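# Three arms set the enclosure upright in its bay

## Task

Turn the enclosure so it rests upright on its base inside the marked bay, never letting it spin quickly. The arm feet sit at (metres, heading in degrees counter-clockwise from +x): arm1 x=-0.98 y=+0.32 z=+0.32 facing -1; arm2 x=-0.97 y=-0.32 z=+0.34 facing +0; arm3 x=+0.86 y=+0.00 z=+0.65 facing -179. Finish by releasing it and pulling the arms away; it only counts if the enclosure stays put with no robot supporting it.

## Robot and tools

Setup: three identical i2rt Big YAM arms, named arm1, arm2 and arm3. Each has six revolute joints, a two-finger gripper and a wrist camera. Two fixed room cameras, cam_high and cam_low, also watch the scene. With joints 1 and 6 at zero and the hand level and pointing forward, the wrist camera rides on top of the hand looking toward the fingertips. Reach from the joint1 axis is roughly 1.0 m at full stretch. A loose object may occasionally get a short push from outside.

Frame: one shared scene frame, origin on the floor, +z up, distances in metres. The hand point lies halfway between the fingertips; its z axis runs along the fingers and its y axis is the opening direction. Foot positions and headings are given in the task.

execute_actions: argument actions is a list holding one action object, or empty. The action object is keyed by arm name, and each arm entry holds a joints object. Joints are absolute targets (not offsets), named individually: joint1_rad, joint2_rad, joint3_rad, joint4_rad, joint5_rad, joint6_rad in radians, and gripper_m in metres (fingertip spacing). Any joint or arm omitted keeps whatever it was last pushing toward. Ranges: joint1_rad -2.879 to 2.879 (spins the arm about its foot, positive counter-clockwise seen from above, 0 points the way the foot faces); joint2_rad 0 to 3.141 (shoulder; 0 has the upper arm lying back roughly level, larger raises then tips it forward); joint3_rad 0 to 3.019 (elbow; 0 folded, larger opens); joint4_rad -1.692 to 1.57 (hand pitch, positive tilts fingers up); joint5_rad -1.57 to 1.57 (hand yaw, positive toward the arm's right); joint6_rad -2.094 to 2.094 (hand roll, positive clockwise when viewed from behind); gripper_m 0 to 0.093. Done tolerances: ±0.045, ±0.14, ±0.09, ±0.055, ±0.03, ±0.035, ±0.003. All commanded motions begin at once and may end at different moments; each joint moves at its own speed, so the hand can sweep a wide arc between postures. An unknown key or out-of-range number rejects the whole call and nothing moves. Optional cameras: a list from arm1_cam_wrist, arm2_cam_wrist, arm3_cam_wrist, cam_high, cam_low, all; omitted, null or ["all"] gives every camera, [] gives none. Example: {"arm1": {"joints": {"gripper_m": 0.05}}, "arm2": {"joints": {"joint1_rad": 0.3}}}.

wait: seconds from 0 to 10; nothing new is commanded and the scene keeps running. Returns the same state and images as an empty action.

zoom_image: camera (one of the five names) and region [x0, y0, x1, y1] in pixels of that camera's most recent full image, top-left origin, at most 504 by 504. Wrist images are 616x616 fisheye; room images are 504x504.

read_manual: optional section, only "licences"; returns licence text, moves nothing.

finished_scene: scene, the current scene number. It ends the scene irreversibly after the last command is held, and reports success. Only call it once the enclosure stands on its own and the arms have let go and backed off.

Results: per-robot state including joint_positions, joint torques (drive output, with offsets and noise, nonzero even in free air), joint_status, on_its_own, and a pictures line naming the images in order. joint_status words: off_target means the joint stopped short and may still be pushing; contact_stop or time_out means it now holds where it stopped, although a joint that timed out can keep a target up to 0.375, 0.375, 0.113, 0.225, 0.075, 0.3 rad (joints 1-6) from its position and carry on pushing, as on_its_own will show; not_followed means a self/inter-arm collision check blocked the arm's targets (a cause line usually follows) and the arm may retry them on later actions; the gripper part still runs. In on_its_own, "held at" is the held target, not the actual position. To relieve a pushing joint, command its current reported position. Tiny target changes may not move a joint. A joint carrying a load sags. If a result reports a stop, later motion calls in that same reply are skipped.

Calibration: each camera line gives K, distortion D, image size and T_world_to_cam mapping scene coordinates into the camera frame (OpenCV conventions); real cameras can differ by a couple of degrees and millimetres, and wrist camera poses follow the reported joints, so treat projections as approximate.

Hazards: the arms do not stop on contact and can press very hard. Two robots squeezing each other fails everything; heavy impacts may too, and the collision check ignores fingers, gripper housings and wrist cameras and can react late. Nothing tells you arms are touching. Sustained force heats motors: a MOTOR HOT line appears from 85 °C, and at 100 °C an OVER-TEMPERATURE FAULT drops that arm and its gripper (status limit_stop_at_motor_heat; resend targets afterwards). Gripper force is about 50 to 62 N per pad, less on some. Do not let the enclosure be dropped, slammed, tipped fast, or knocked off the work area or onto the floor. Arms run independently, so if one stalls the others continue.

Each tool is called after "Request:" as name([rows], argument=value, ...), one row to a line, values as JSON.

## Session

Request:
execute_actions(actions=[])

Scene clock: 0.00 s.
Joint torques (N m, as the arm reports them, + toward a larger angle): no reading
Motor temperatures (°C, as the motors report them): arm1=[26 26 29 28 29 26] | arm2=[26 29 29 25 25 28] | arm3=[26 25 26 27 27 27]
arm1.joint_positions: joint1_rad=+0.117 joint2_rad=+0.625 joint3_rad=+1.371 joint4_rad=-1.478 joint5_rad=-0.216 joint6_rad=+0.394 gripper_m=+0.094
arm1.joint_status: not commanded
arm1.hand: x=-0.7701 y=+0.3771 z=+0.8266 quat_wxyz=(-0.369, -0.090, -0.904, -0.195) (m; scene frame)
arm2.joint_positions: joint1_rad=+0.301 joint2_rad=+0.519 joint3_rad=+1.346 joint4_rad=-1.497 joint5_rad=+0.037 joint6_rad=-0.257 gripper_m=+0.094
arm2.joint_status: not commanded
arm2.hand: x=-0.7932 y=-0.2748 z=+0.8447 quat_wxyz=(-0.434, +0.240, -0.868, +0.005) (m; scene frame)
arm3.joint_positions: joint1_rad=+0.288 joint2_rad=+0.459 joint3_rad=+1.329 joint4_rad=-1.380 joint5_rad=+0.085 joint6_rad=-0.185 gripper_m=+0.094
arm3.joint_status: not commanded
arm3.hand: x=+0.6853 y=-0.0378 z=+1.1839 quat_wxyz=(+0.008, -0.842, -0.187, +0.506) (m; scene frame)
pictures: arm1_cam_wrist, arm2_cam_wrist, arm3_cam_wrist, cam_high, cam_low
Images, in order (width x height): arm1_cam_wrist 616x616, arm2_cam_wrist 616x616, arm3_cam_wrist 616x616, cam_high 504x504, cam_low 504x504.

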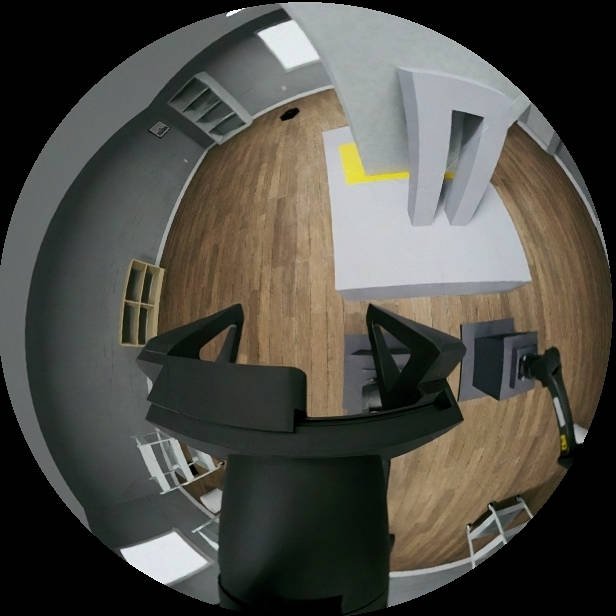

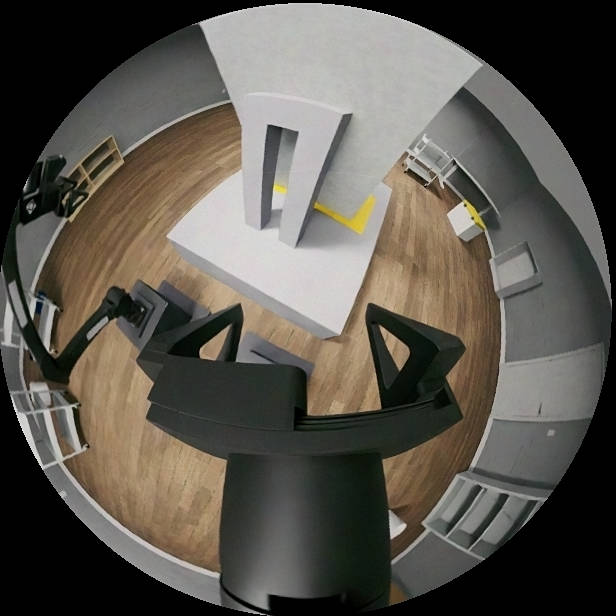

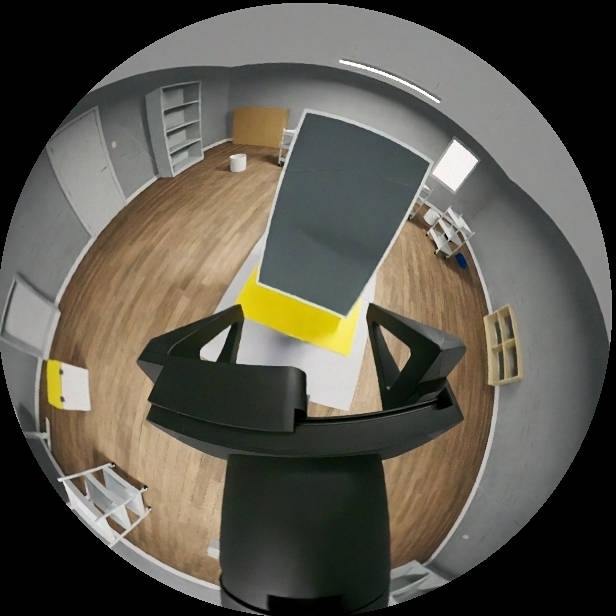

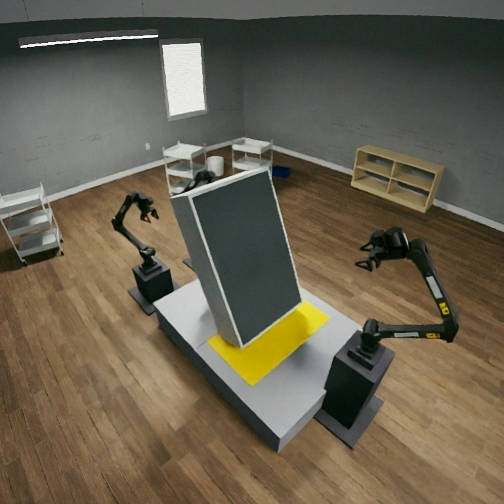

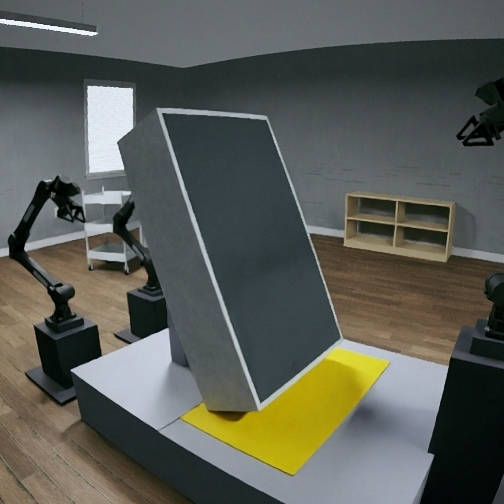

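Request:
execute_actions([
  {"arm1":{"joints":{"joint1_rad":-0.13,"joint2_rad":1.259,"joint3_rad":1.203,"joint4_rad":0.456,"joint5_rad":0,"joint6_rad":0,"gripper_m":0}},"arm2":{"joints":{"joint1_rad":0.14,"joint2_rad":1.259,"joint3_rad":1.203,"joint4_rad":0.456,"joint5_rad":0,"joint6_rad":0,"gripper_m":0}},"arm3":{"joints":{"joint1_rad":0,"joint2_rad":1.856,"joint3_rad":1.525,"joint4_rad":0.331,"joint5_rad":0,"joint6_rad":0,"gripper_m":0}}},
])

Scene clock: 47.67 s.
Joint torques (N m, as the arm reports them, + toward a larger angle): arm1=[ -0.29 -12.35  10.29   2.13   0.23  -0.02] | arm2=[ -2.31 -12.65  11.22   2.59  -0.23   0.15] | arm3=[ -2.12 -17.71  10.75   2.41  -0.13  -0.05]
Motor temperatures (°C, as the motors report them): arm1=[26 26 34 28 29 26] | arm2=[26 29 39 26 25 28] | arm3=[26 26 31 27 27 27]
arm1.joint_positions: joint1_rad=-0.122 joint2_rad=+1.272 joint3_rad=+1.181 joint4_rad=+0.437 joint5_rad=-0.002 joint6_rad=+0.012 gripper_m=+0.000
arm1.joint_status: all done
arm1.hand: x=-0.3991 y=+0.2374 z=+0.8834 quat_wxyz=(-0.817, -0.043, -0.573, +0.051) (m; scene frame)
arm2.joint_positions: joint1_rad=+0.150 joint2_rad=+1.276 joint3_rad=+1.184 joint4_rad=+0.435 joint5_rad=+0.002 joint6_rad=-0.016 gripper_m=+0.000
arm2.joint_status: all done
arm2.hand: x=-0.3830 y=-0.2332 z=+0.8979 quat_wxyz=(-0.814, +0.046, -0.576, -0.056) (m; scene frame)
arm3.joint_positions: joint1_rad=+0.005 joint2_rad=+1.857 joint3_rad=+1.502 joint4_rad=+0.314 joint5_rad=+0.003 joint6_rad=-0.008 gripper_m=+0.000
arm3.joint_status: all done
arm3.hand: x=+0.0574 y=-0.0148 z=+0.9837 quat_wxyz=(-0.002, -0.722, -0.009, +0.692) (m; scene frame)
pictures: arm1_cam_wrist, arm2_cam_wrist, arm3_cam_wrist, cam_high, cam_low
camera_calibration (this result's frames):
arm1_cam_wrist: T_world_to_cam=[[-0.142798, -0.989575, -0.018704, 0.19218], [-0.26755, 0.0567884, -0.961869, 0.732123], [0.952904, -0.132349, -0.27287, 0.777966], [0, 0, 0, 1]] pos_world=[-0.518005, 0.251564, 0.920085]
arm2_cam_wrist: T_world_to_cam=[[0.149408, -0.98876, -0.00548888, -0.165529], [-0.278557, -0.0367642, -0.959716, 0.749843], [0.948727, 0.144918, -0.280919, 0.770639], [0, 0, 0, 1]] pos_world=[-0.497521, -0.247781, 0.935215]
arm3_cam_wrist: T_world_to_cam=[[-0.0187362, 0.999821, -0.00257265, 0.0151619], [0.618554, 0.0095698, -0.785684, 0.742349], [-0.785519, -0.0163121, -0.618622, 0.782571], [0, 0, 0, 1]] pos_world=[0.155826, -0.00949792, 1.06741]
Images, in order (width x height): arm1_cam_wrist 616x616, arm2_cam_wrist 616x616, arm3_cam_wrist 616x616, cam_high 504x504, cam_low 504x504.

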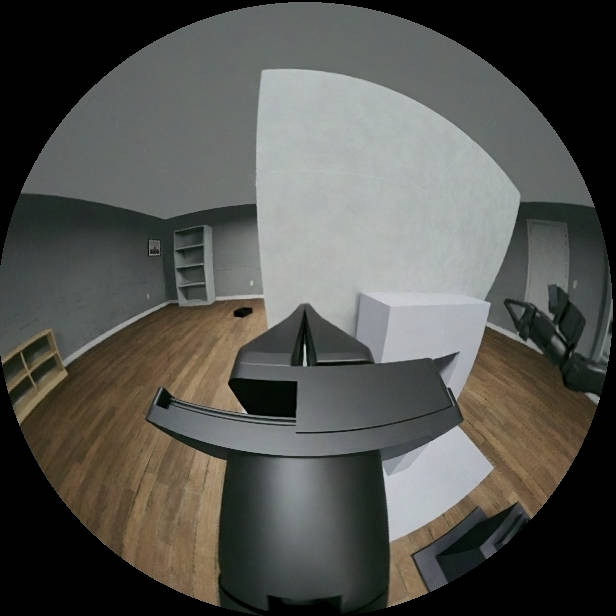

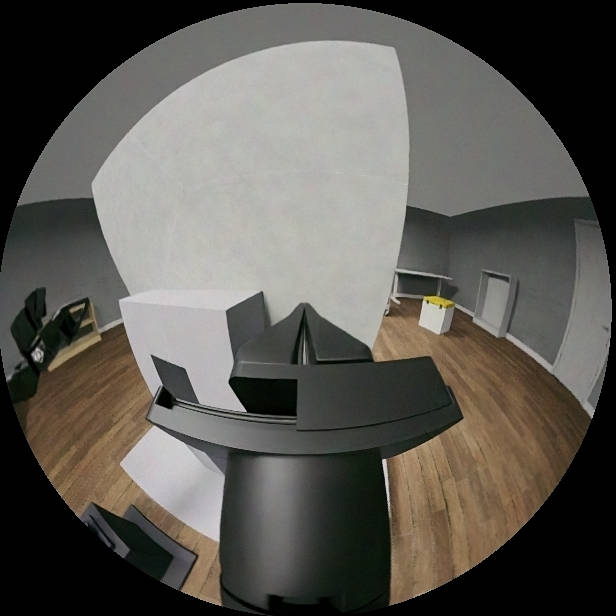

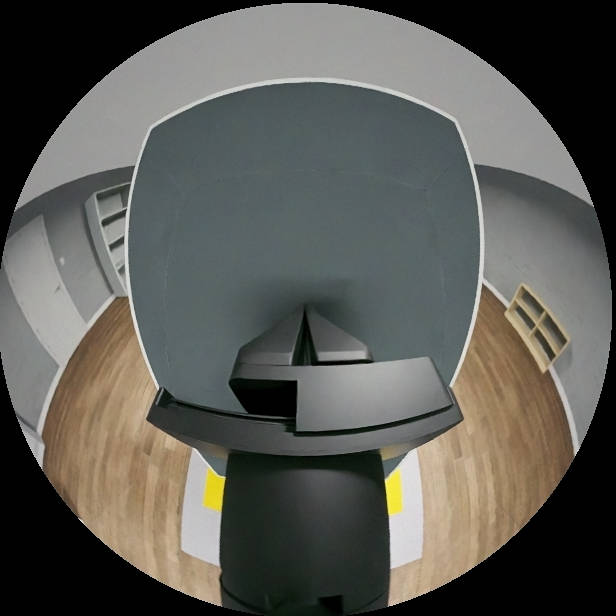

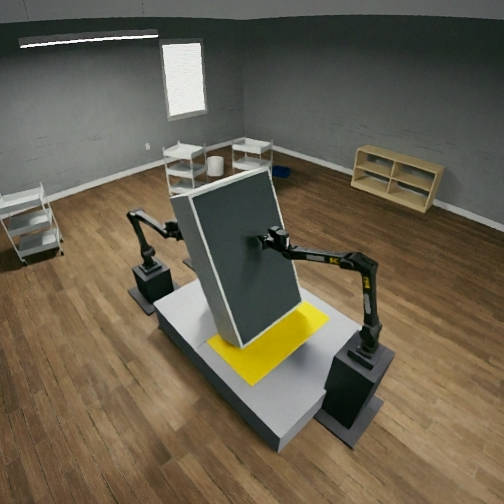

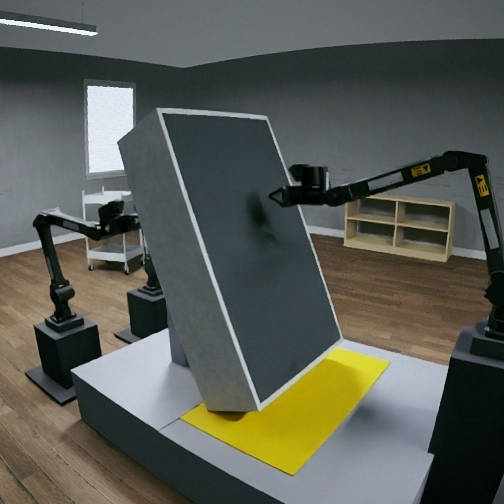

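Request:
execute_actions([
  {"arm1":{"joints":{"joint1_rad":-0.11,"joint2_rad":1.43,"joint3_rad":1.40,"joint4_rad":0.47}},"arm2":{"joints":{"joint1_rad":0.08,"joint2_rad":1.39,"joint3_rad":1.36,"joint4_rad":0.47}},"arm3":{"joints":{"joint2_rad":2.05,"joint3_rad":1.85,"joint4_rad":0.23}}},
], cameras=["cam_low","arm1_cam_wrist","arm2_cam_wrist"])

Scene clock: 57.40 s.
Joint torques (N m, as the arm reports them, + toward a larger angle): arm1=[  1.29 -12.63  12.78   1.98   0.24  -0.02] | arm2=[ -1.48 -15.48  14.97   2.48  -0.17   0.15] | arm3=[ -2.28 -19.74  12.23   1.54  -0.11  -0.04]
Motor temperatures (°C, as the motors report them): arm1=[26 27 35 28 29 26] | arm2=[26 30 41 26 25 28] | arm3=[26 28 33 27 27 27]
arm1.joint_positions: joint1_rad=-0.122 joint2_rad=+1.422 joint3_rad=+1.340 joint4_rad=+0.454 joint5_rad=-0.002 joint6_rad=+0.012 gripper_m=+0.000
arm1.joint_status: all done
arm1.hand: x=-0.3440 y=+0.2297 z=+0.8958 quat_wxyz=(-0.824, -0.042, -0.562, +0.052) (m; scene frame)
arm2.joint_positions: joint1_rad=+0.084 joint2_rad=+1.399 joint3_rad=+1.290 joint4_rad=+0.450 joint5_rad=+0.001 joint6_rad=-0.016 gripper_m=+0.000
arm2.joint_status: all done
arm2.hand: x=-0.3315 y=-0.2675 z=+0.8927 quat_wxyz=(-0.815, +0.028, -0.578, -0.029) (m; scene frame)
arm3.joint_positions: joint1_rad=+0.005 joint2_rad=+2.036 joint3_rad=+1.809 joint4_rad=+0.238 joint5_rad=+0.003 joint6_rad=-0.008 gripper_m=+0.000
arm3.joint_status: all done
arm3.hand: x=-0.0155 y=-0.0163 z=+1.0066 quat_wxyz=(-0.002, -0.704, -0.009, +0.710) (m; scene frame)
pictures: arm1_cam_wrist, arm2_cam_wrist, cam_low
camera_calibration (this result's frames):
arm1_cam_wrist: T_world_to_cam=[[-0.142333, -0.989641, -0.0187813, 0.192822], [-0.242388, 0.053245, -0.968717, 0.774824], [0.959682, -0.133328, -0.247455, 0.707652], [0, 0, 0, 1]] pos_world=[-0.463868, 0.243918, 0.929319]
arm2_cam_wrist: T_world_to_cam=[[0.0848396, -0.996378, -0.00568351, -0.230517], [-0.283127, -0.0186379, -0.958901, 0.760486], [0.955323, 0.0829619, -0.283683, 0.713394], [0, 0, 0, 1]] pos_world=[-0.44665, -0.274693, 0.930299]
Images, in order (width x height): arm1_cam_wrist 616x616, arm2_cam_wrist 616x616, cam_low 504x504.

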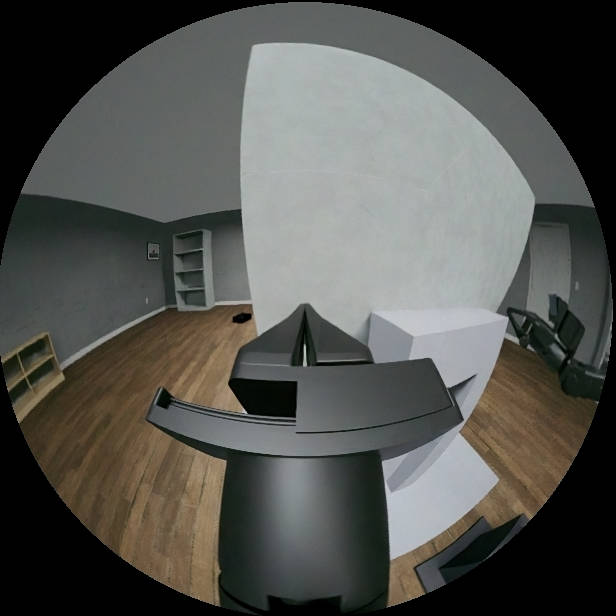

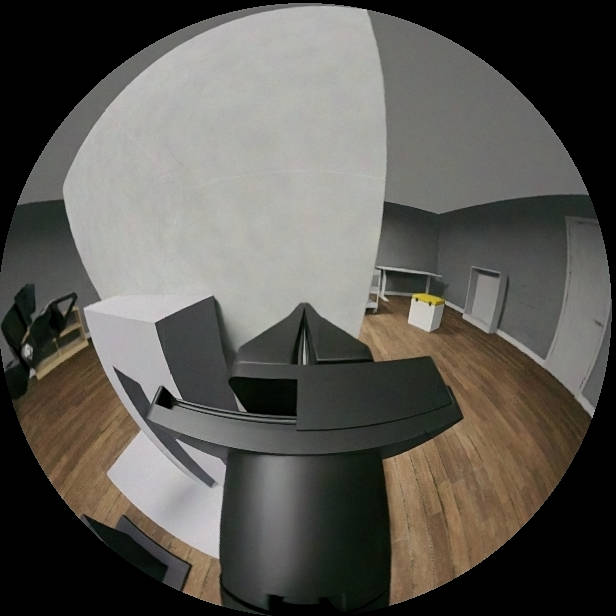

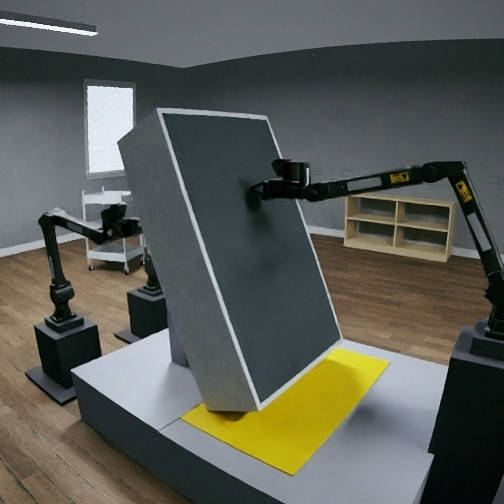

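Arm2 may be just touching. Small push steps.

Request:
execute_actions([
  {"arm1":{"joints":{"joint2_rad":1.50,"joint3_rad":1.48}},"arm2":{"joints":{"joint2_rad":1.44,"joint3_rad":1.42}}},
], cameras=["cam_low"])

Request:
execute_actions([
  {"arm1":{"joints":{"joint2_rad":1.55,"joint3_rad":1.54}},"arm2":{"joints":{"joint2_rad":1.49,"joint3_rad":1.48}}},
], cameras=["cam_low"])

Scene clock: 62.83 s.
Joint torques (N m, as the arm reports them, + toward a larger angle): arm1=[  1.33 -12.46  12.56   1.98   0.23  -0.01] | arm2=[ -2.18 -13.73  15.12   2.38  -0.18   0.13] | arm3=[ -2.28 -19.47  12.21   1.42  -0.14  -0.01]
Motor temperatures (°C, as the motors report them): arm1=[26 27 37 28 29 26] | arm2=[26 30 45 26 25 28] | arm3=[26 29 34 27 27 27]
arm1.joint_positions: joint1_rad=-0.122 joint2_rad=+1.477 joint3_rad=+1.424 joint4_rad=+0.454 joint5_rad=-0.002 joint6_rad=+0.012 gripper_m=+0.000
arm1.joint_status: all done
arm1.hand: x=-0.3247 y=+0.2269 z=+0.9113 quat_wxyz=(-0.832, -0.042, -0.551, +0.052) (m; scene frame)
arm2.joint_positions: joint1_rad=+0.084 joint2_rad=+1.432 joint3_rad=+1.353 joint4_rad=+0.450 joint5_rad=+0.001 joint6_rad=-0.016 gripper_m=+0.000
arm2.joint_status: all done
arm2.hand: x=-0.3205 y=-0.2667 z=+0.9112 quat_wxyz=(-0.824, +0.027, -0.565, -0.030) (m; scene frame)
arm3.joint_positions: joint1_rad=+0.005 joint2_rad=+2.036 joint3_rad=+1.809 joint4_rad=+0.238 joint5_rad=+0.003 joint6_rad=-0.008 gripper_m=+0.000
arm3.joint_status: not commanded
arm3.hand: x=-0.0155 y=-0.0163 z=+1.0066 quat_wxyz=(-0.002, -0.704, -0.009, +0.710) (m; scene frame)
pictures: cam_low
Images, in order (width x height): cam_low 504x504.

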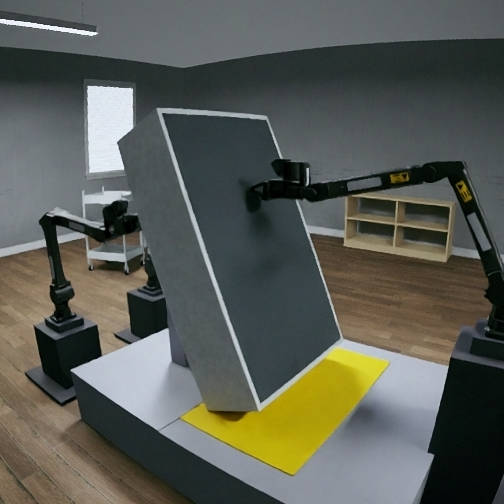

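Scene clock: 63.57 s.
Joint torques (N m, as the arm reports them, + toward a larger angle): arm1=[  1.25 -13.26  12.71   1.95   0.22  -0.03] | arm2=[ -2.16 -14.81  14.97   2.28  -0.17   0.16] | arm3=[ -2.19 -19.18  12.29   1.39  -0.1   -0.05]
Motor temperatures (°C, as the motors report them): arm1=[26 27 37 28 29 26] | arm2=[26 31 45 26 25 28] | arm3=[26 30 34 27 27 27]
arm1.joint_positions: joint1_rad=-0.122 joint2_rad=+1.528 joint3_rad=+1.480 joint4_rad=+0.454 joint5_rad=-0.002 joint6_rad=+0.012 gripper_m=+0.000
arm1.joint_status: all done
arm1.hand: x=-0.3057 y=+0.2242 z=+0.9126 quat_wxyz=(-0.834, -0.041, -0.548, +0.053) (m; scene frame)
arm2.joint_positions: joint1_rad=+0.084 joint2_rad=+1.488 joint3_rad=+1.411 joint4_rad=+0.450 joint5_rad=+0.001 joint6_rad=-0.016 gripper_m=+0.000
arm2.joint_status: all done
arm2.hand: x=-0.2992 y=-0.2648 z=+0.9109 quat_wxyz=(-0.824, +0.027, -0.565, -0.030) (m; scene frame)
arm3.joint_positions: joint1_rad=+0.005 joint2_rad=+2.036 joint3_rad=+1.809 joint4_rad=+0.238 joint5_rad=+0.003 joint6_rad=-0.008 gripper_m=+0.000
arm3.joint_status: not commanded
arm3.hand: x=-0.0155 y=-0.0163 z=+1.0066 quat_wxyz=(-0.002, -0.704, -0.009, +0.710) (m; scene frame)
pictures: cam_low
Images, in order (width x height): cam_low 504x504.

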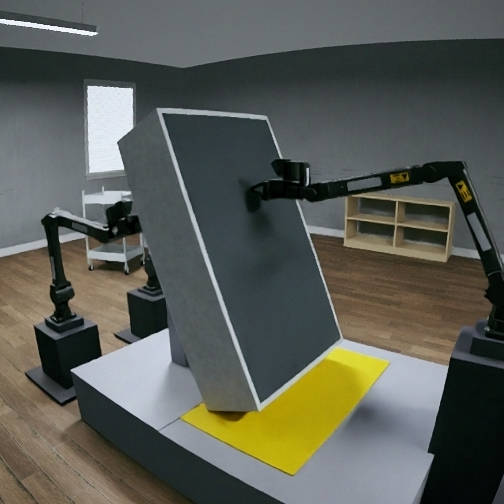

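Request:
execute_actions([
  {"arm1":{"joints":{"joint2_rad":1.60,"joint3_rad":1.60}},"arm2":{"joints":{"joint2_rad":1.53,"joint3_rad":1.53}}},
], cameras=["cam_low"])

Request:
execute_actions([
  {"arm1":{"joints":{"joint2_rad":1.64,"joint3_rad":1.65}},"arm2":{"joints":{"joint2_rad":1.57,"joint3_rad":1.58}}},
], cameras=["cam_low"])

Scene clock: 68.63 s.
Joint torques (N m, as the arm reports them, + toward a larger angle): arm1=[  1.29 -14.22  12.7    1.91   0.24  -0.02] | arm2=[ -2.1  -12.9   17.62   2.31  -0.16   0.14] | arm3=[ -1.78 -19.77  12.29   1.39  -0.14  -0.04]
Motor temperatures (°C, as the motors report them): arm1=[26 27 38 28 29 26] | arm2=[26 31 49 26 25 28] | arm3=[26 30 35 27 27 27]
arm1.joint_positions: joint1_rad=-0.122 joint2_rad=+1.576 joint3_rad=+1.541 joint4_rad=+0.454 joint5_rad=-0.002 joint6_rad=+0.012 gripper_m=+0.000
arm1.joint_status: all done
arm1.hand: x=-0.2887 y=+0.2218 z=+0.9171 quat_wxyz=(-0.837, -0.041, -0.543, +0.053) (m; scene frame)
arm2.joint_positions: joint1_rad=+0.084 joint2_rad=+1.500 joint3_rad=+1.429 joint4_rad=+0.453 joint5_rad=+0.000 joint6_rad=-0.016 gripper_m=+0.000
arm2.joint_status: joint3_rad time_out (moved +0.018 of +0.119); the others done
arm2.on_its_own: joint3_rad reads +1.429 and still pushes toward +1.530 since a time_out
arm2.hand: x=-0.2953 y=-0.2644 z=+0.9147 quat_wxyz=(-0.827, +0.027, -0.561, -0.030) (m; scene frame)
arm3.joint_positions: joint1_rad=+0.005 joint2_rad=+2.036 joint3_rad=+1.809 joint4_rad=+0.238 joint5_rad=+0.003 joint6_rad=-0.008 gripper_m=+0.000
arm3.joint_status: not commanded
arm3.hand: x=-0.0155 y=-0.0163 z=+1.0066 quat_wxyz=(-0.002, -0.704, -0.009, +0.710) (m; scene frame)
pictures: cam_low
Images, in order (width x height): cam_low 504x504.

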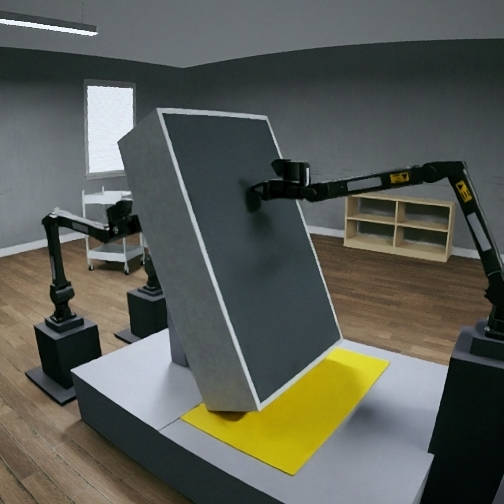

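not run: a stop came earlier in this reply.

Request:
execute_actions([
  {"arm1":{"joints":{"joint2_rad":1.66,"joint3_rad":1.64}},"arm2":{"joints":{"joint2_rad":1.57,"joint3_rad":1.51}}},
], cameras=["cam_low"])

Request:
execute_actions([
  {"arm1":{"joints":{"joint2_rad":1.71,"joint3_rad":1.67}},"arm2":{"joints":{"joint2_rad":1.62,"joint3_rad":1.53}}},
], cameras=["cam_low"])

Scene clock: 87.20 s.
Joint torques (N m, as the arm reports them, + toward a larger angle): arm1=[  1.34 -11.64  13.44   1.61   0.2   -0.02] | arm2=[ -1.92 -11.59  15.79   1.9   -0.1    0.16] | arm3=[ -1.96 -19.29  12.31   1.37  -0.12  -0.05]
Motor temperatures (°C, as the motors report them): arm1=[26 28 41 28 29 26] | arm2=[26 31 60 26 25 28] | arm3=[26 32 37 27 27 27]
arm1.joint_positions: joint1_rad=-0.122 joint2_rad=+1.600 joint3_rad=+1.570 joint4_rad=+0.464 joint5_rad=-0.001 joint6_rad=+0.012 gripper_m=+0.000
arm1.joint_status: all done
arm1.hand: x=-0.2812 y=+0.2206 z=+0.9208 quat_wxyz=(-0.841, -0.041, -0.537, +0.053) (m; scene frame)
arm2.joint_positions: joint1_rad=+0.084 joint2_rad=+1.521 joint3_rad=+1.431 joint4_rad=+0.465 joint5_rad=-0.002 joint6_rad=-0.016 gripper_m=+0.000
arm2.joint_status: all done
arm2.hand: x=-0.2871 y=-0.2633 z=+0.9043 quat_wxyz=(-0.825, +0.028, -0.564, -0.030) (m; scene frame)
arm3.joint_positions: joint1_rad=+0.005 joint2_rad=+2.036 joint3_rad=+1.809 joint4_rad=+0.238 joint5_rad=+0.003 joint6_rad=-0.008 gripper_m=+0.000
arm3.joint_status: not commanded
arm3.hand: x=-0.0155 y=-0.0163 z=+1.0066 quat_wxyz=(-0.002, -0.704, -0.009, +0.710) (m; scene frame)
pictures: cam_low
Images, in order (width x height): cam_low 504x504.

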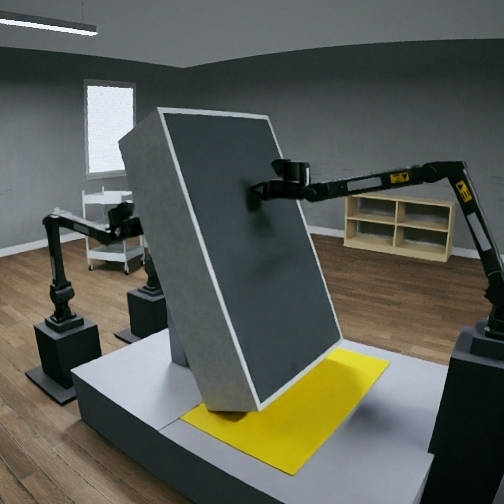

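Scene clock: 88.00 s.
Joint torques (N m, as the arm reports them, + toward a larger angle): arm1=[  1.28 -11.38  13.12   1.2    0.07  -0.03] | arm2=[ -1.41 -13.11  15.68   1.65   0.02   0.16] | arm3=[ -2.08 -18.48  12.1    1.38  -0.13  -0.04]
Motor temperatures (°C, as the motors report them): arm1=[26 28 41 28 29 26] | arm2=[26 31 61 26 25 28] | arm3=[26 32 37 27 27 27]
arm1.joint_positions: joint1_rad=-0.121 joint2_rad=+1.639 joint3_rad=+1.604 joint4_rad=+0.474 joint5_rad=+0.002 joint6_rad=+0.012 gripper_m=+0.000
arm1.joint_status: all done
arm1.hand: x=-0.2676 y=+0.2190 z=+0.9170 quat_wxyz=(-0.843, -0.042, -0.534, +0.054) (m; scene frame)
arm2.joint_positions: joint1_rad=+0.084 joint2_rad=+1.576 joint3_rad=+1.453 joint4_rad=+0.472 joint5_rad=-0.003 joint6_rad=-0.016 gripper_m=+0.000
arm2.joint_status: all done
arm2.hand: x=-0.2656 y=-0.2611 z=+0.8825 quat_wxyz=(-0.817, +0.029, -0.575, -0.031) (m; scene frame)
arm3.joint_positions: joint1_rad=+0.005 joint2_rad=+2.026 joint3_rad=+1.812 joint4_rad=+0.238 joint5_rad=+0.003 joint6_rad=-0.008 gripper_m=+0.000
arm3.joint_status: not commanded
arm3.hand: x=-0.0135 y=-0.0163 z=+1.0171 quat_wxyz=(-0.002, -0.699, -0.009, +0.715) (m; scene frame)
pictures: cam_low
Images, in order (width x height): cam_low 504x504.

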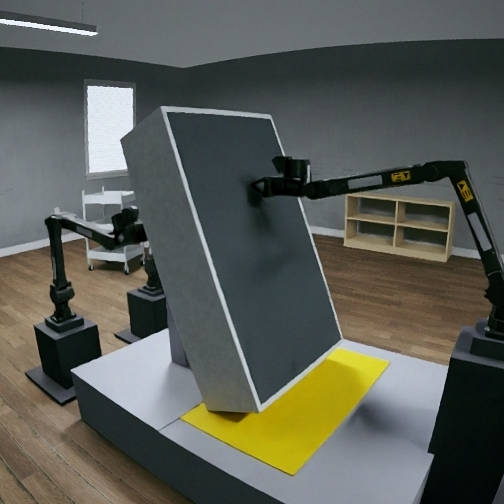

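Request:
execute_actions([
  {"arm1":{"joints":{"joint2_rad":1.765,"joint3_rad":1.735}},"arm2":{"joints":{"joint2_rad":1.675,"joint3_rad":1.595}},"arm3":{"joints":{"joint2_rad":1.97,"joint3_rad":1.74,"joint4_rad":0.27}}},
], cameras=["cam_low"])

Request:
execute_actions([
  {"arm1":{"joints":{"joint2_rad":1.82,"joint3_rad":1.805}},"arm2":{"joints":{"joint2_rad":1.73,"joint3_rad":1.66}},"arm3":{"joints":{"joint2_rad":1.91,"joint3_rad":1.65,"joint4_rad":0.30}}},
], cameras=["cam_low"])

Request:
execute_actions([
  {"arm1":{"joints":{"joint2_rad":1.875,"joint3_rad":1.88}},"arm2":{"joints":{"joint2_rad":1.785,"joint3_rad":1.73}},"arm3":{"joints":{"joint2_rad":1.85,"joint3_rad":1.56,"joint4_rad":0.33}}},
], cameras=["cam_low"])

Scene clock: 99.03 s.
Joint torques (N m, as the arm reports them, + toward a larger angle): arm1=[  1.25 -14.91  12.19   1.23   0.05  -0.02] | arm2=[ -1.87 -16.88  15.13   1.69  -0.1    0.12] | arm3=[ -2.08 -18.42   9.24   2.18  -0.14  -0.05]
Motor temperatures (°C, as the motors report them): arm1=[26 28 42 28 29 26] | arm2=[26 32 62 26 25 28] | arm3=[26 32 38 27 27 27]
arm1.joint_positions: joint1_rad=-0.120 joint2_rad=+1.724 joint3_rad=+1.683 joint4_rad=+0.474 joint5_rad=+0.002 joint6_rad=+0.012 gripper_m=+0.000
arm1.joint_status: all done
arm1.hand: x=-0.2360 y=+0.2151 z=+0.9046 quat_wxyz=(-0.841, -0.042, -0.536, +0.054) (m; scene frame)
arm2.joint_positions: joint1_rad=+0.084 joint2_rad=+1.659 joint3_rad=+1.525 joint4_rad=+0.472 joint5_rad=-0.001 joint6_rad=-0.016 gripper_m=+0.000
arm2.joint_status: all done
arm2.hand: x=-0.2343 y=-0.2588 z=+0.8688 quat_wxyz=(-0.814, +0.028, -0.579, -0.030) (m; scene frame)
arm3.joint_positions: joint1_rad=+0.005 joint2_rad=+1.960 joint3_rad=+1.742 joint4_rad=+0.259 joint5_rad=+0.003 joint6_rad=-0.008 gripper_m=+0.000
arm3.joint_status: all done
arm3.hand: x=+0.0079 y=-0.0159 z=+1.0338 quat_wxyz=(-0.003, -0.693, -0.009, +0.721) (m; scene frame)
pictures: cam_low
Images, in order (width x height): cam_low 504x504.

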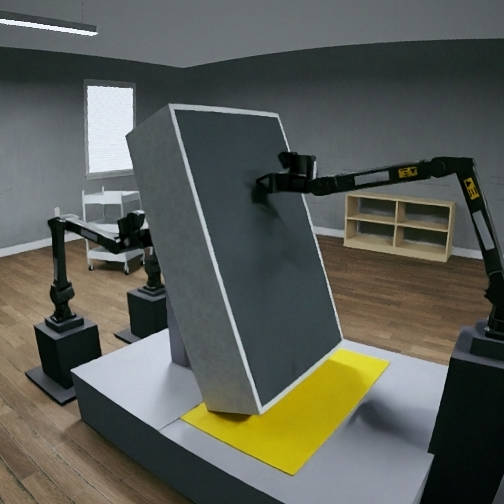

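Scene clock: 99.90 s.
Joint torques (N m, as the arm reports them, + toward a larger angle): arm1=[  1.1  -16.29  12.51   1.25   0.12  -0.01] | arm2=[ -1.52 -17.5   15.41   1.71  -0.2    0.14] | arm3=[ -2.02 -17.87   9.39   2.1   -0.11  -0.03]
Motor temperatures (°C, as the motors report them): arm1=[26 28 42 28 29 26] | arm2=[26 32 62 26 25 28] | arm3=[26 32 38 27 27 27]
arm1.joint_positions: joint1_rad=-0.120 joint2_rad=+1.787 joint3_rad=+1.748 joint4_rad=+0.474 joint5_rad=+0.001 joint6_rad=+0.012 gripper_m=+0.000
arm1.joint_status: all done
arm1.hand: x=-0.2136 y=+0.2126 z=+0.8969 quat_wxyz=(-0.842, -0.041, -0.536, +0.053) (m; scene frame)
arm2.joint_positions: joint1_rad=+0.084 joint2_rad=+1.710 joint3_rad=+1.585 joint4_rad=+0.472 joint5_rad=+0.001 joint6_rad=-0.016 gripper_m=+0.000
arm2.joint_status: all done
arm2.hand: x=-0.2160 y=-0.2575 z=+0.8687 quat_wxyz=(-0.817, +0.028, -0.575, -0.029) (m; scene frame)
arm3.joint_positions: joint1_rad=+0.005 joint2_rad=+1.904 joint3_rad=+1.649 joint4_rad=+0.288 joint5_rad=+0.002 joint6_rad=-0.008 gripper_m=+0.000
arm3.joint_status: all done
arm3.hand: x=+0.0297 y=-0.0156 z=+1.0294 quat_wxyz=(-0.003, -0.696, -0.009, +0.718) (m; scene frame)
pictures: cam_low
Images, in order (width x height): cam_low 504x504.

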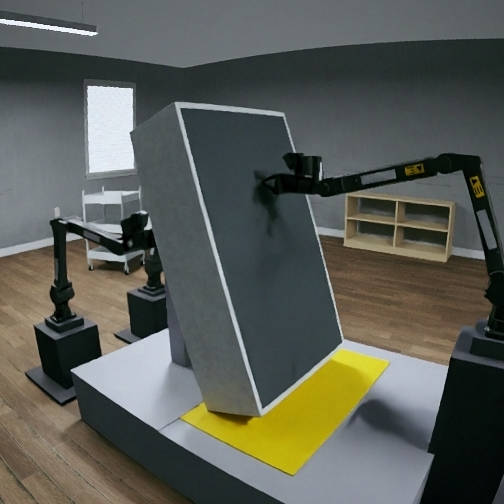

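Scene clock: 100.80 s.
Joint torques (N m, as the arm reports them, + toward a larger angle): arm1=[  1.3  -17.7   12.7    1.15   0.17  -0.01] | arm2=[ -1.74 -19.33  15.3    1.88  -0.19   0.14] | arm3=[ -2.15 -17.04   9.76   2.2   -0.09  -0.04]
Motor temperatures (°C, as the motors report them): arm1=[26 28 42 28 29 26] | arm2=[26 32 62 26 25 28] | arm3=[26 32 37 27 27 27]
arm1.joint_positions: joint1_rad=-0.119 joint2_rad=+1.849 joint3_rad=+1.819 joint4_rad=+0.474 joint5_rad=+0.000 joint6_rad=+0.012 gripper_m=+0.000
arm1.joint_status: all done
arm1.hand: x=-0.1927 y=+0.2105 z=+0.8923 quat_wxyz=(-0.844, -0.040, -0.532, +0.053) (m; scene frame)
arm2.joint_positions: joint1_rad=+0.084 joint2_rad=+1.779 joint3_rad=+1.660 joint4_rad=+0.472 joint5_rad=+0.002 joint6_rad=-0.016 gripper_m=+0.000
arm2.joint_status: all done
arm2.hand: x=-0.1913 y=-0.2555 z=+0.8631 quat_wxyz=(-0.819, +0.027, -0.573, -0.029) (m; scene frame)
arm3.joint_positions: joint1_rad=+0.005 joint2_rad=+1.838 joint3_rad=+1.555 joint4_rad=+0.317 joint5_rad=+0.002 joint6_rad=-0.008 gripper_m=+0.000
arm3.joint_status: all done
arm3.hand: x=+0.0550 y=-0.0151 z=+1.0313 quat_wxyz=(-0.003, -0.695, -0.009, +0.719) (m; scene frame)
pictures: cam_low
Images, in order (width x height): cam_low 504x504.

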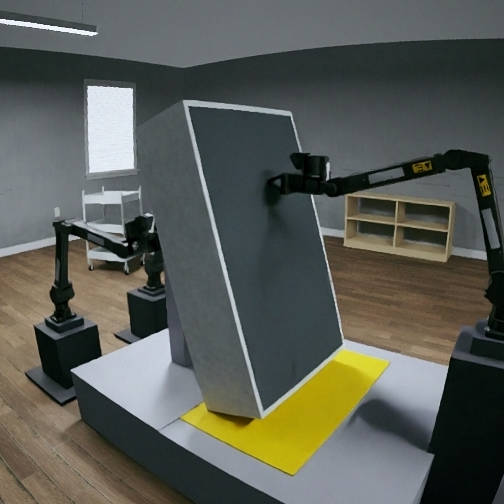

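Request:
execute_actions([
  {"arm1":{"joints":{"joint2_rad":1.93,"joint3_rad":1.96}},"arm2":{"joints":{"joint2_rad":1.83,"joint3_rad":1.79}},"arm3":{"joints":{"joint2_rad":1.80,"joint3_rad":1.485,"joint4_rad":0.35}}},
], cameras=["cam_low"])

Request:
execute_actions([
  {"arm1":{"joints":{"joint2_rad":1.98,"joint3_rad":2.04}},"arm2":{"joints":{"joint2_rad":1.88,"joint3_rad":1.86}},"arm3":{"joints":{"joint2_rad":1.75,"joint3_rad":1.41,"joint4_rad":0.37}}},
], cameras=["cam_low"])

Request:
execute_actions([
  {"arm3":{"joints":{"joint2_rad":1.71,"joint3_rad":1.355,"joint4_rad":0.385}}},
], cameras=["cam_low"])

Scene clock: 110.27 s.
Joint torques (N m, as the arm reports them, + toward a larger angle): arm1=[  1.05 -18.29  12.93   1.17   0.19  -0.03] | arm2=[ -0.93 -20.79  15.29   1.55  -0.22   0.16] | arm3=[ -2.33 -16.17   9.78   2.16  -0.07  -0.03]
Motor temperatures (°C, as the motors report them): arm1=[26 29 42 28 29 26] | arm2=[26 33 63 26 25 28] | arm3=[26 32 36 27 27 27]
arm1.joint_positions: joint1_rad=-0.119 joint2_rad=+1.901 joint3_rad=+1.896 joint4_rad=+0.474 joint5_rad=+0.000 joint6_rad=+0.012 gripper_m=+0.000
arm1.joint_status: all done
arm1.hand: x=-0.1777 y=+0.2084 z=+0.8985 quat_wxyz=(-0.851, -0.039, -0.521, +0.053) (m; scene frame)
arm2.joint_positions: joint1_rad=+0.084 joint2_rad=+1.823 joint3_rad=+1.717 joint4_rad=+0.472 joint5_rad=+0.002 joint6_rad=-0.016 gripper_m=+0.000
arm2.joint_status: all done
arm2.hand: x=-0.1763 y=-0.2543 z=+0.8642 quat_wxyz=(-0.822, +0.027, -0.568, -0.029) (m; scene frame)
arm3.joint_positions: joint1_rad=+0.005 joint2_rad=+1.786 joint3_rad=+1.477 joint4_rad=+0.338 joint5_rad=+0.002 joint6_rad=-0.008 gripper_m=+0.000
arm3.joint_status: all done
arm3.hand: x=+0.0762 y=-0.0147 z=+1.0285 quat_wxyz=(-0.003, -0.697, -0.009, +0.717) (m; scene frame)
pictures: cam_low
Images, in order (width x height): cam_low 504x504.

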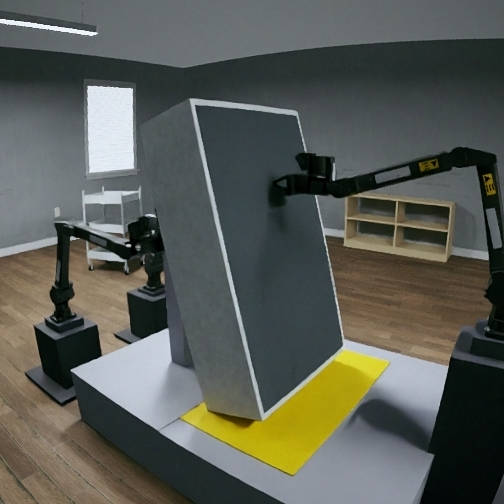

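Scene clock: 111.17 s.
Joint torques (N m, as the arm reports them, + toward a larger angle): arm1=[  1.18 -19.13  13.01   1.14   0.17  -0.02] | arm2=[ -2.14 -20.81  15.01   1.71  -0.2    0.13] | arm3=[ -2.28 -14.06  10.42   2.18  -0.09  -0.04]
Motor temperatures (°C, as the motors report them): arm1=[26 29 42 28 29 26] | arm2=[26 33 63 26 25 28] | arm3=[26 32 36 27 27 27]
arm1.joint_positions: joint1_rad=-0.119 joint2_rad=+1.949 joint3_rad=+1.976 joint4_rad=+0.474 joint5_rad=+0.000 joint6_rad=+0.012 gripper_m=+0.000
arm1.joint_status: all done
arm1.hand: x=-0.1655 y=+0.2067 z=+0.9078 quat_wxyz=(-0.859, -0.038, -0.508, +0.054) (m; scene frame)
arm2.joint_positions: joint1_rad=+0.084 joint2_rad=+1.874 joint3_rad=+1.787 joint4_rad=+0.472 joint5_rad=+0.002 joint6_rad=-0.016 gripper_m=+0.000
arm2.joint_status: all done
arm2.hand: x=-0.1596 y=-0.2528 z=+0.8670 quat_wxyz=(-0.828, +0.026, -0.560, -0.030) (m; scene frame)
arm3.joint_positions: joint1_rad=+0.005 joint2_rad=+1.722 joint3_rad=+1.393 joint4_rad=+0.358 joint5_rad=+0.002 joint6_rad=-0.008 gripper_m=+0.000
arm3.joint_status: all done
arm3.hand: x=+0.1018 y=-0.0143 z=+1.0307 quat_wxyz=(-0.003, -0.697, -0.009, +0.717) (m; scene frame)
pictures: cam_low
Images, in order (width x height): cam_low 504x504.

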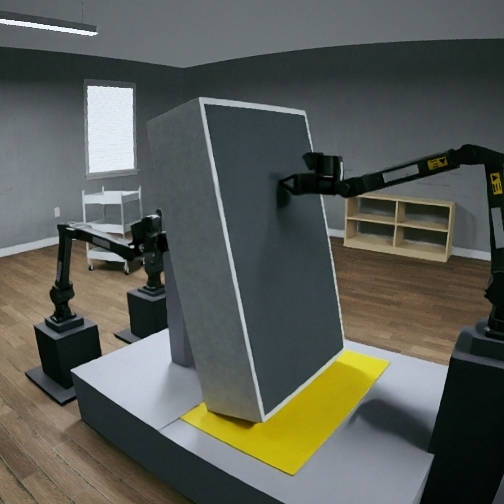

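Scene clock: 112.10 s.
Joint torques (N m, as the arm reports them, + toward a larger angle): arm1=[  1.12 -18.55  12.97   1.15   0.18  -0.01] | arm2=[ -1.49 -21.66  15.09   1.64  -0.21   0.13] | arm3=[ -2.24 -13.13  11.21   2.2   -0.01  -0.08]
Motor temperatures (°C, as the motors report them): arm1=[26 29 42 28 29 26] | arm2=[26 33 63 26 25 28] | arm3=[26 32 36 27 27 27]
arm1.joint_positions: joint1_rad=-0.119 joint2_rad=+1.949 joint3_rad=+1.976 joint4_rad=+0.474 joint5_rad=+0.000 joint6_rad=+0.012 gripper_m=+0.000
arm1.joint_status: not commanded
arm1.hand: x=-0.1655 y=+0.2067 z=+0.9078 quat_wxyz=(-0.859, -0.038, -0.508, +0.054) (m; scene frame)
arm2.joint_positions: joint1_rad=+0.084 joint2_rad=+1.874 joint3_rad=+1.787 joint4_rad=+0.472 joint5_rad=+0.002 joint6_rad=-0.016 gripper_m=+0.000
arm2.joint_status: not commanded
arm2.hand: x=-0.1596 y=-0.2528 z=+0.8670 quat_wxyz=(-0.828, +0.026, -0.560, -0.030) (m; scene frame)
arm3.joint_positions: joint1_rad=+0.005 joint2_rad=+1.679 joint3_rad=+1.327 joint4_rad=+0.376 joint5_rad=+0.000 joint6_rad=-0.008 gripper_m=+0.000
arm3.joint_status: all done
arm3.hand: x=+0.1205 y=-0.0142 z=+1.0259 quat_wxyz=(-0.003, -0.699, -0.010, +0.715) (m; scene frame)
pictures: cam_low
Images, in order (width x height): cam_low 504x504.

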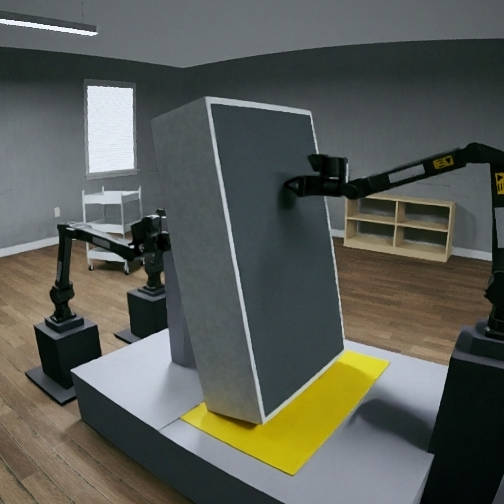

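Now it rests on arm3. Retract pushers while lowering.

Request:
execute_actions([
  {"arm3":{"joints":{"joint2_rad":1.675,"joint3_rad":1.31,"joint4_rad":0.395}},"arm1":{"joints":{"joint2_rad":1.7,"joint3_rad":1.6}},"arm2":{"joints":{"joint2_rad":1.6,"joint3_rad":1.45}}},
], cameras=[])

Request:
execute_actions([
  {"arm3":{"joints":{"joint2_rad":1.64,"joint3_rad":1.265,"joint4_rad":0.405}},"arm1":{"joints":{"joint2_rad":1.3,"joint3_rad":1.15}},"arm2":{"joints":{"joint2_rad":1.25,"joint3_rad":1.1}}},
], cameras=[])

Request:
execute_actions([
  {"arm3":{"joints":{"joint2_rad":1.605,"joint3_rad":1.22,"joint4_rad":0.415}},"arm1":{"joints":{"joint2_rad":0.9,"joint3_rad":0.7}},"arm2":{"joints":{"joint2_rad":0.9,"joint3_rad":0.7}}},
], cameras=["cam_low"])

Request:
execute_actions([
  {"arm3":{"joints":{"joint2_rad":1.575,"joint3_rad":1.18,"joint4_rad":0.425}},"arm1":{"joints":{"joint2_rad":0.9,"joint3_rad":0.4,"joint4_rad":-0.3}},"arm2":{"joints":{"joint2_rad":0.9,"joint3_rad":0.4,"joint4_rad":-0.3}}},
], cameras=["cam_low"])

Scene clock: 124.70 s.
Joint torques (N m, as the arm reports them, + toward a larger angle): arm1=[  1.1  -17.31   9.15   1.25   0.19  -0.02] | arm2=[ -1.47 -16.68   9.87   1.58  -0.24   0.15] | arm3=[ -1.87 -12.12  11.7    2.23   0.09  -0.05]
Motor temperatures (°C, as the motors report them): arm1=[26 30 43 28 29 26] | arm2=[26 35 63 26 25 28] | arm3=[26 31 37 27 27 27]
arm1.joint_positions: joint1_rad=-0.119 joint2_rad=+1.692 joint3_rad=+1.595 joint4_rad=+0.474 joint5_rad=+0.000 joint6_rad=+0.012 gripper_m=+0.000
arm1.joint_status: all done
arm1.hand: x=-0.2433 y=+0.2175 z=+0.8740 quat_wxyz=(-0.826, -0.042, -0.560, +0.052) (m; scene frame)
arm2.joint_positions: joint1_rad=+0.084 joint2_rad=+1.601 joint3_rad=+1.445 joint4_rad=+0.472 joint5_rad=+0.002 joint6_rad=-0.016 gripper_m=+0.000
arm2.joint_status: all done
arm2.hand: x=-0.2554 y=-0.2610 z=+0.8609 quat_wxyz=(-0.808, +0.028, -0.588, -0.029) (m; scene frame)
arm3.joint_positions: joint1_rad=+0.005 joint2_rad=+1.638 joint3_rad=+1.273 joint4_rad=+0.381 joint5_rad=-0.002 joint6_rad=-0.008 gripper_m=+0.000
arm3.joint_status: all done
arm3.hand: x=+0.1375 y=-0.0142 z=+1.0234 quat_wxyz=(-0.004, -0.702, -0.011, +0.712) (m; scene frame)
pictures: none
No camera images: the call's "cameras" was empty. Leave "cameras" out to get every camera's image.

Scene clock: 126.07 s.
Joint torques (N m, as the arm reports them, + toward a larger angle): arm1=[  1.   -10.26   8.96   1.37   0.19  -0.02] | arm2=[ -1.44 -11.19  10.09   1.6   -0.19   0.11] | arm3=[ -1.88 -11.28  12.48   2.46   0.16  -0.06]
Motor temperatures (°C, as the motors report them): arm1=[26 30 42 28 29 26] | arm2=[26 35 63 26 25 28] | arm3=[26 31 38 27 27 27]
arm1.joint_positions: joint1_rad=-0.119 joint2_rad=+1.280 joint3_rad=+1.149 joint4_rad=+0.471 joint5_rad=+0.000 joint6_rad=+0.012 gripper_m=+0.000
arm1.joint_status: all done
arm1.hand: x=-0.3970 y=+0.2387 z=+0.8670 quat_wxyz=(-0.815, -0.043, -0.575, +0.051) (m; scene frame)
arm2.joint_positions: joint1_rad=+0.084 joint2_rad=+1.246 joint3_rad=+1.098 joint4_rad=+0.472 joint5_rad=+0.002 joint6_rad=-0.016 gripper_m=+0.000
arm2.joint_status: all done
arm2.hand: x=-0.3908 y=-0.2727 z=+0.8703 quat_wxyz=(-0.810, +0.028, -0.585, -0.029) (m; scene frame)
arm3.joint_positions: joint1_rad=+0.006 joint2_rad=+1.595 joint3_rad=+1.216 joint4_rad=+0.387 joint5_rad=-0.004 joint6_rad=-0.007 gripper_m=+0.000
arm3.joint_status: all done
arm3.hand: x=+0.1552 y=-0.0145 z=+1.0201 quat_wxyz=(-0.005, -0.705, -0.011, +0.710) (m; scene frame)
pictures: none
No camera images: the call's "cameras" was empty. Leave "cameras" out to get every camera's image.

Scene clock: 127.27 s.
Joint torques (N m, as the arm reports them, + toward a larger angle): arm1=[ 0.89 -4.74  8.94  1.46  0.18 -0.02] | arm2=[-1.67 -5.32  9.97  1.71 -0.21  0.13] | arm3=[-2.13 -9.84 13.14  2.75  0.2  -0.04]
Motor temperatures (°C, as the motors report them): arm1=[26 29 42 28 29 26] | arm2=[26 35 62 26 25 28] | arm3=[26 31 38 27 27 27]
arm1.joint_positions: joint1_rad=-0.119 joint2_rad=+0.886 joint3_rad=+0.697 joint4_rad=+0.471 joint5_rad=+0.000 joint6_rad=+0.012 gripper_m=+0.000
arm1.joint_status: all done
arm1.hand: x=-0.5381 y=+0.2582 z=+0.7855 quat_wxyz=(-0.798, -0.045, -0.599, +0.050) (m; scene frame)
arm2.joint_positions: joint1_rad=+0.084 joint2_rad=+0.895 joint3_rad=+0.696 joint4_rad=+0.472 joint5_rad=+0.002 joint6_rad=-0.016 gripper_m=+0.000
arm2.joint_status: all done
arm2.hand: x=-0.5177 y=-0.2834 z=+0.7972 quat_wxyz=(-0.795, +0.029, -0.605, -0.028) (m; scene frame)
arm3.joint_positions: joint1_rad=+0.006 joint2_rad=+1.553 joint3_rad=+1.160 joint4_rad=+0.392 joint5_rad=-0.004 joint6_rad=-0.007 gripper_m=+0.000
arm3.joint_status: all done
arm3.hand: x=+0.1733 y=-0.0147 z=+1.0164 quat_wxyz=(-0.006, -0.707, -0.012, +0.707) (m; scene frame)
pictures: cam_low
Images, in order (width x height): cam_low 504x504.

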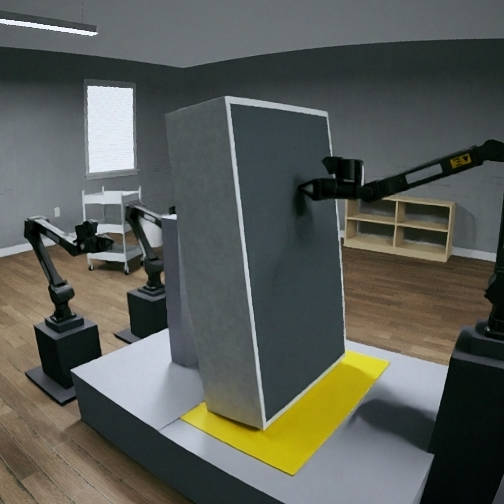

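Scene clock: 128.67 s.
Joint torques (N m, as the arm reports them, + toward a larger angle): arm1=[ 1.24 -4.1   8.93  1.1   0.18 -0.02] | arm2=[-1.62 -3.52  9.71  1.41 -0.16  0.13] | arm3=[-2.16 -9.23 13.66  2.97  0.2  -0.05]
Motor temperatures (°C, as the motors report them): arm1=[26 29 41 28 29 26] | arm2=[26 34 61 26 25 28] | arm3=[26 31 38 27 27 27]
arm1.joint_positions: joint1_rad=-0.119 joint2_rad=+0.892 joint3_rad=+0.385 joint4_rad=-0.291 joint5_rad=+0.000 joint6_rad=+0.012 gripper_m=+0.000
arm1.joint_status: all done
arm1.hand: x=-0.6408 y=+0.2727 z=+0.4285 quat_wxyz=(-0.377, -0.069, -0.924, +0.023) (m; scene frame)
arm2.joint_positions: joint1_rad=+0.084 joint2_rad=+0.900 joint3_rad=+0.384 joint4_rad=-0.291 joint5_rad=+0.002 joint6_rad=-0.016 gripper_m=+0.000
arm2.joint_status: all done
arm2.hand: x=-0.6261 y=-0.2917 z=+0.4419 quat_wxyz=(-0.371, +0.046, -0.927, -0.014) (m; scene frame)
arm3.joint_positions: joint1_rad=+0.007 joint2_rad=+1.517 joint3_rad=+1.114 joint4_rad=+0.396 joint5_rad=-0.005 joint6_rad=-0.007 gripper_m=+0.000
arm3.joint_status: all done
arm3.hand: x=+0.1886 y=-0.0148 z=+1.0130 quat_wxyz=(-0.006, -0.710, -0.012, +0.704) (m; scene frame)
pictures: cam_low
Images, in order (width x height): cam_low 504x504.

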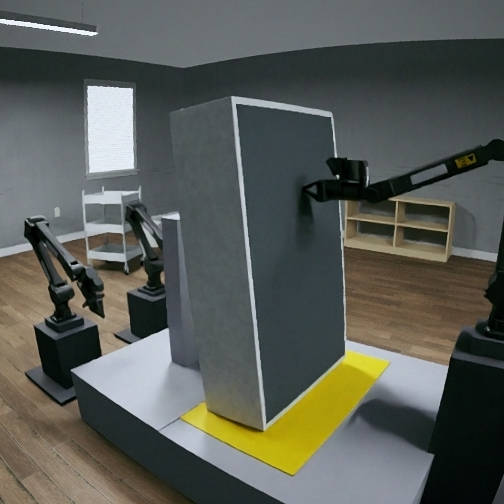

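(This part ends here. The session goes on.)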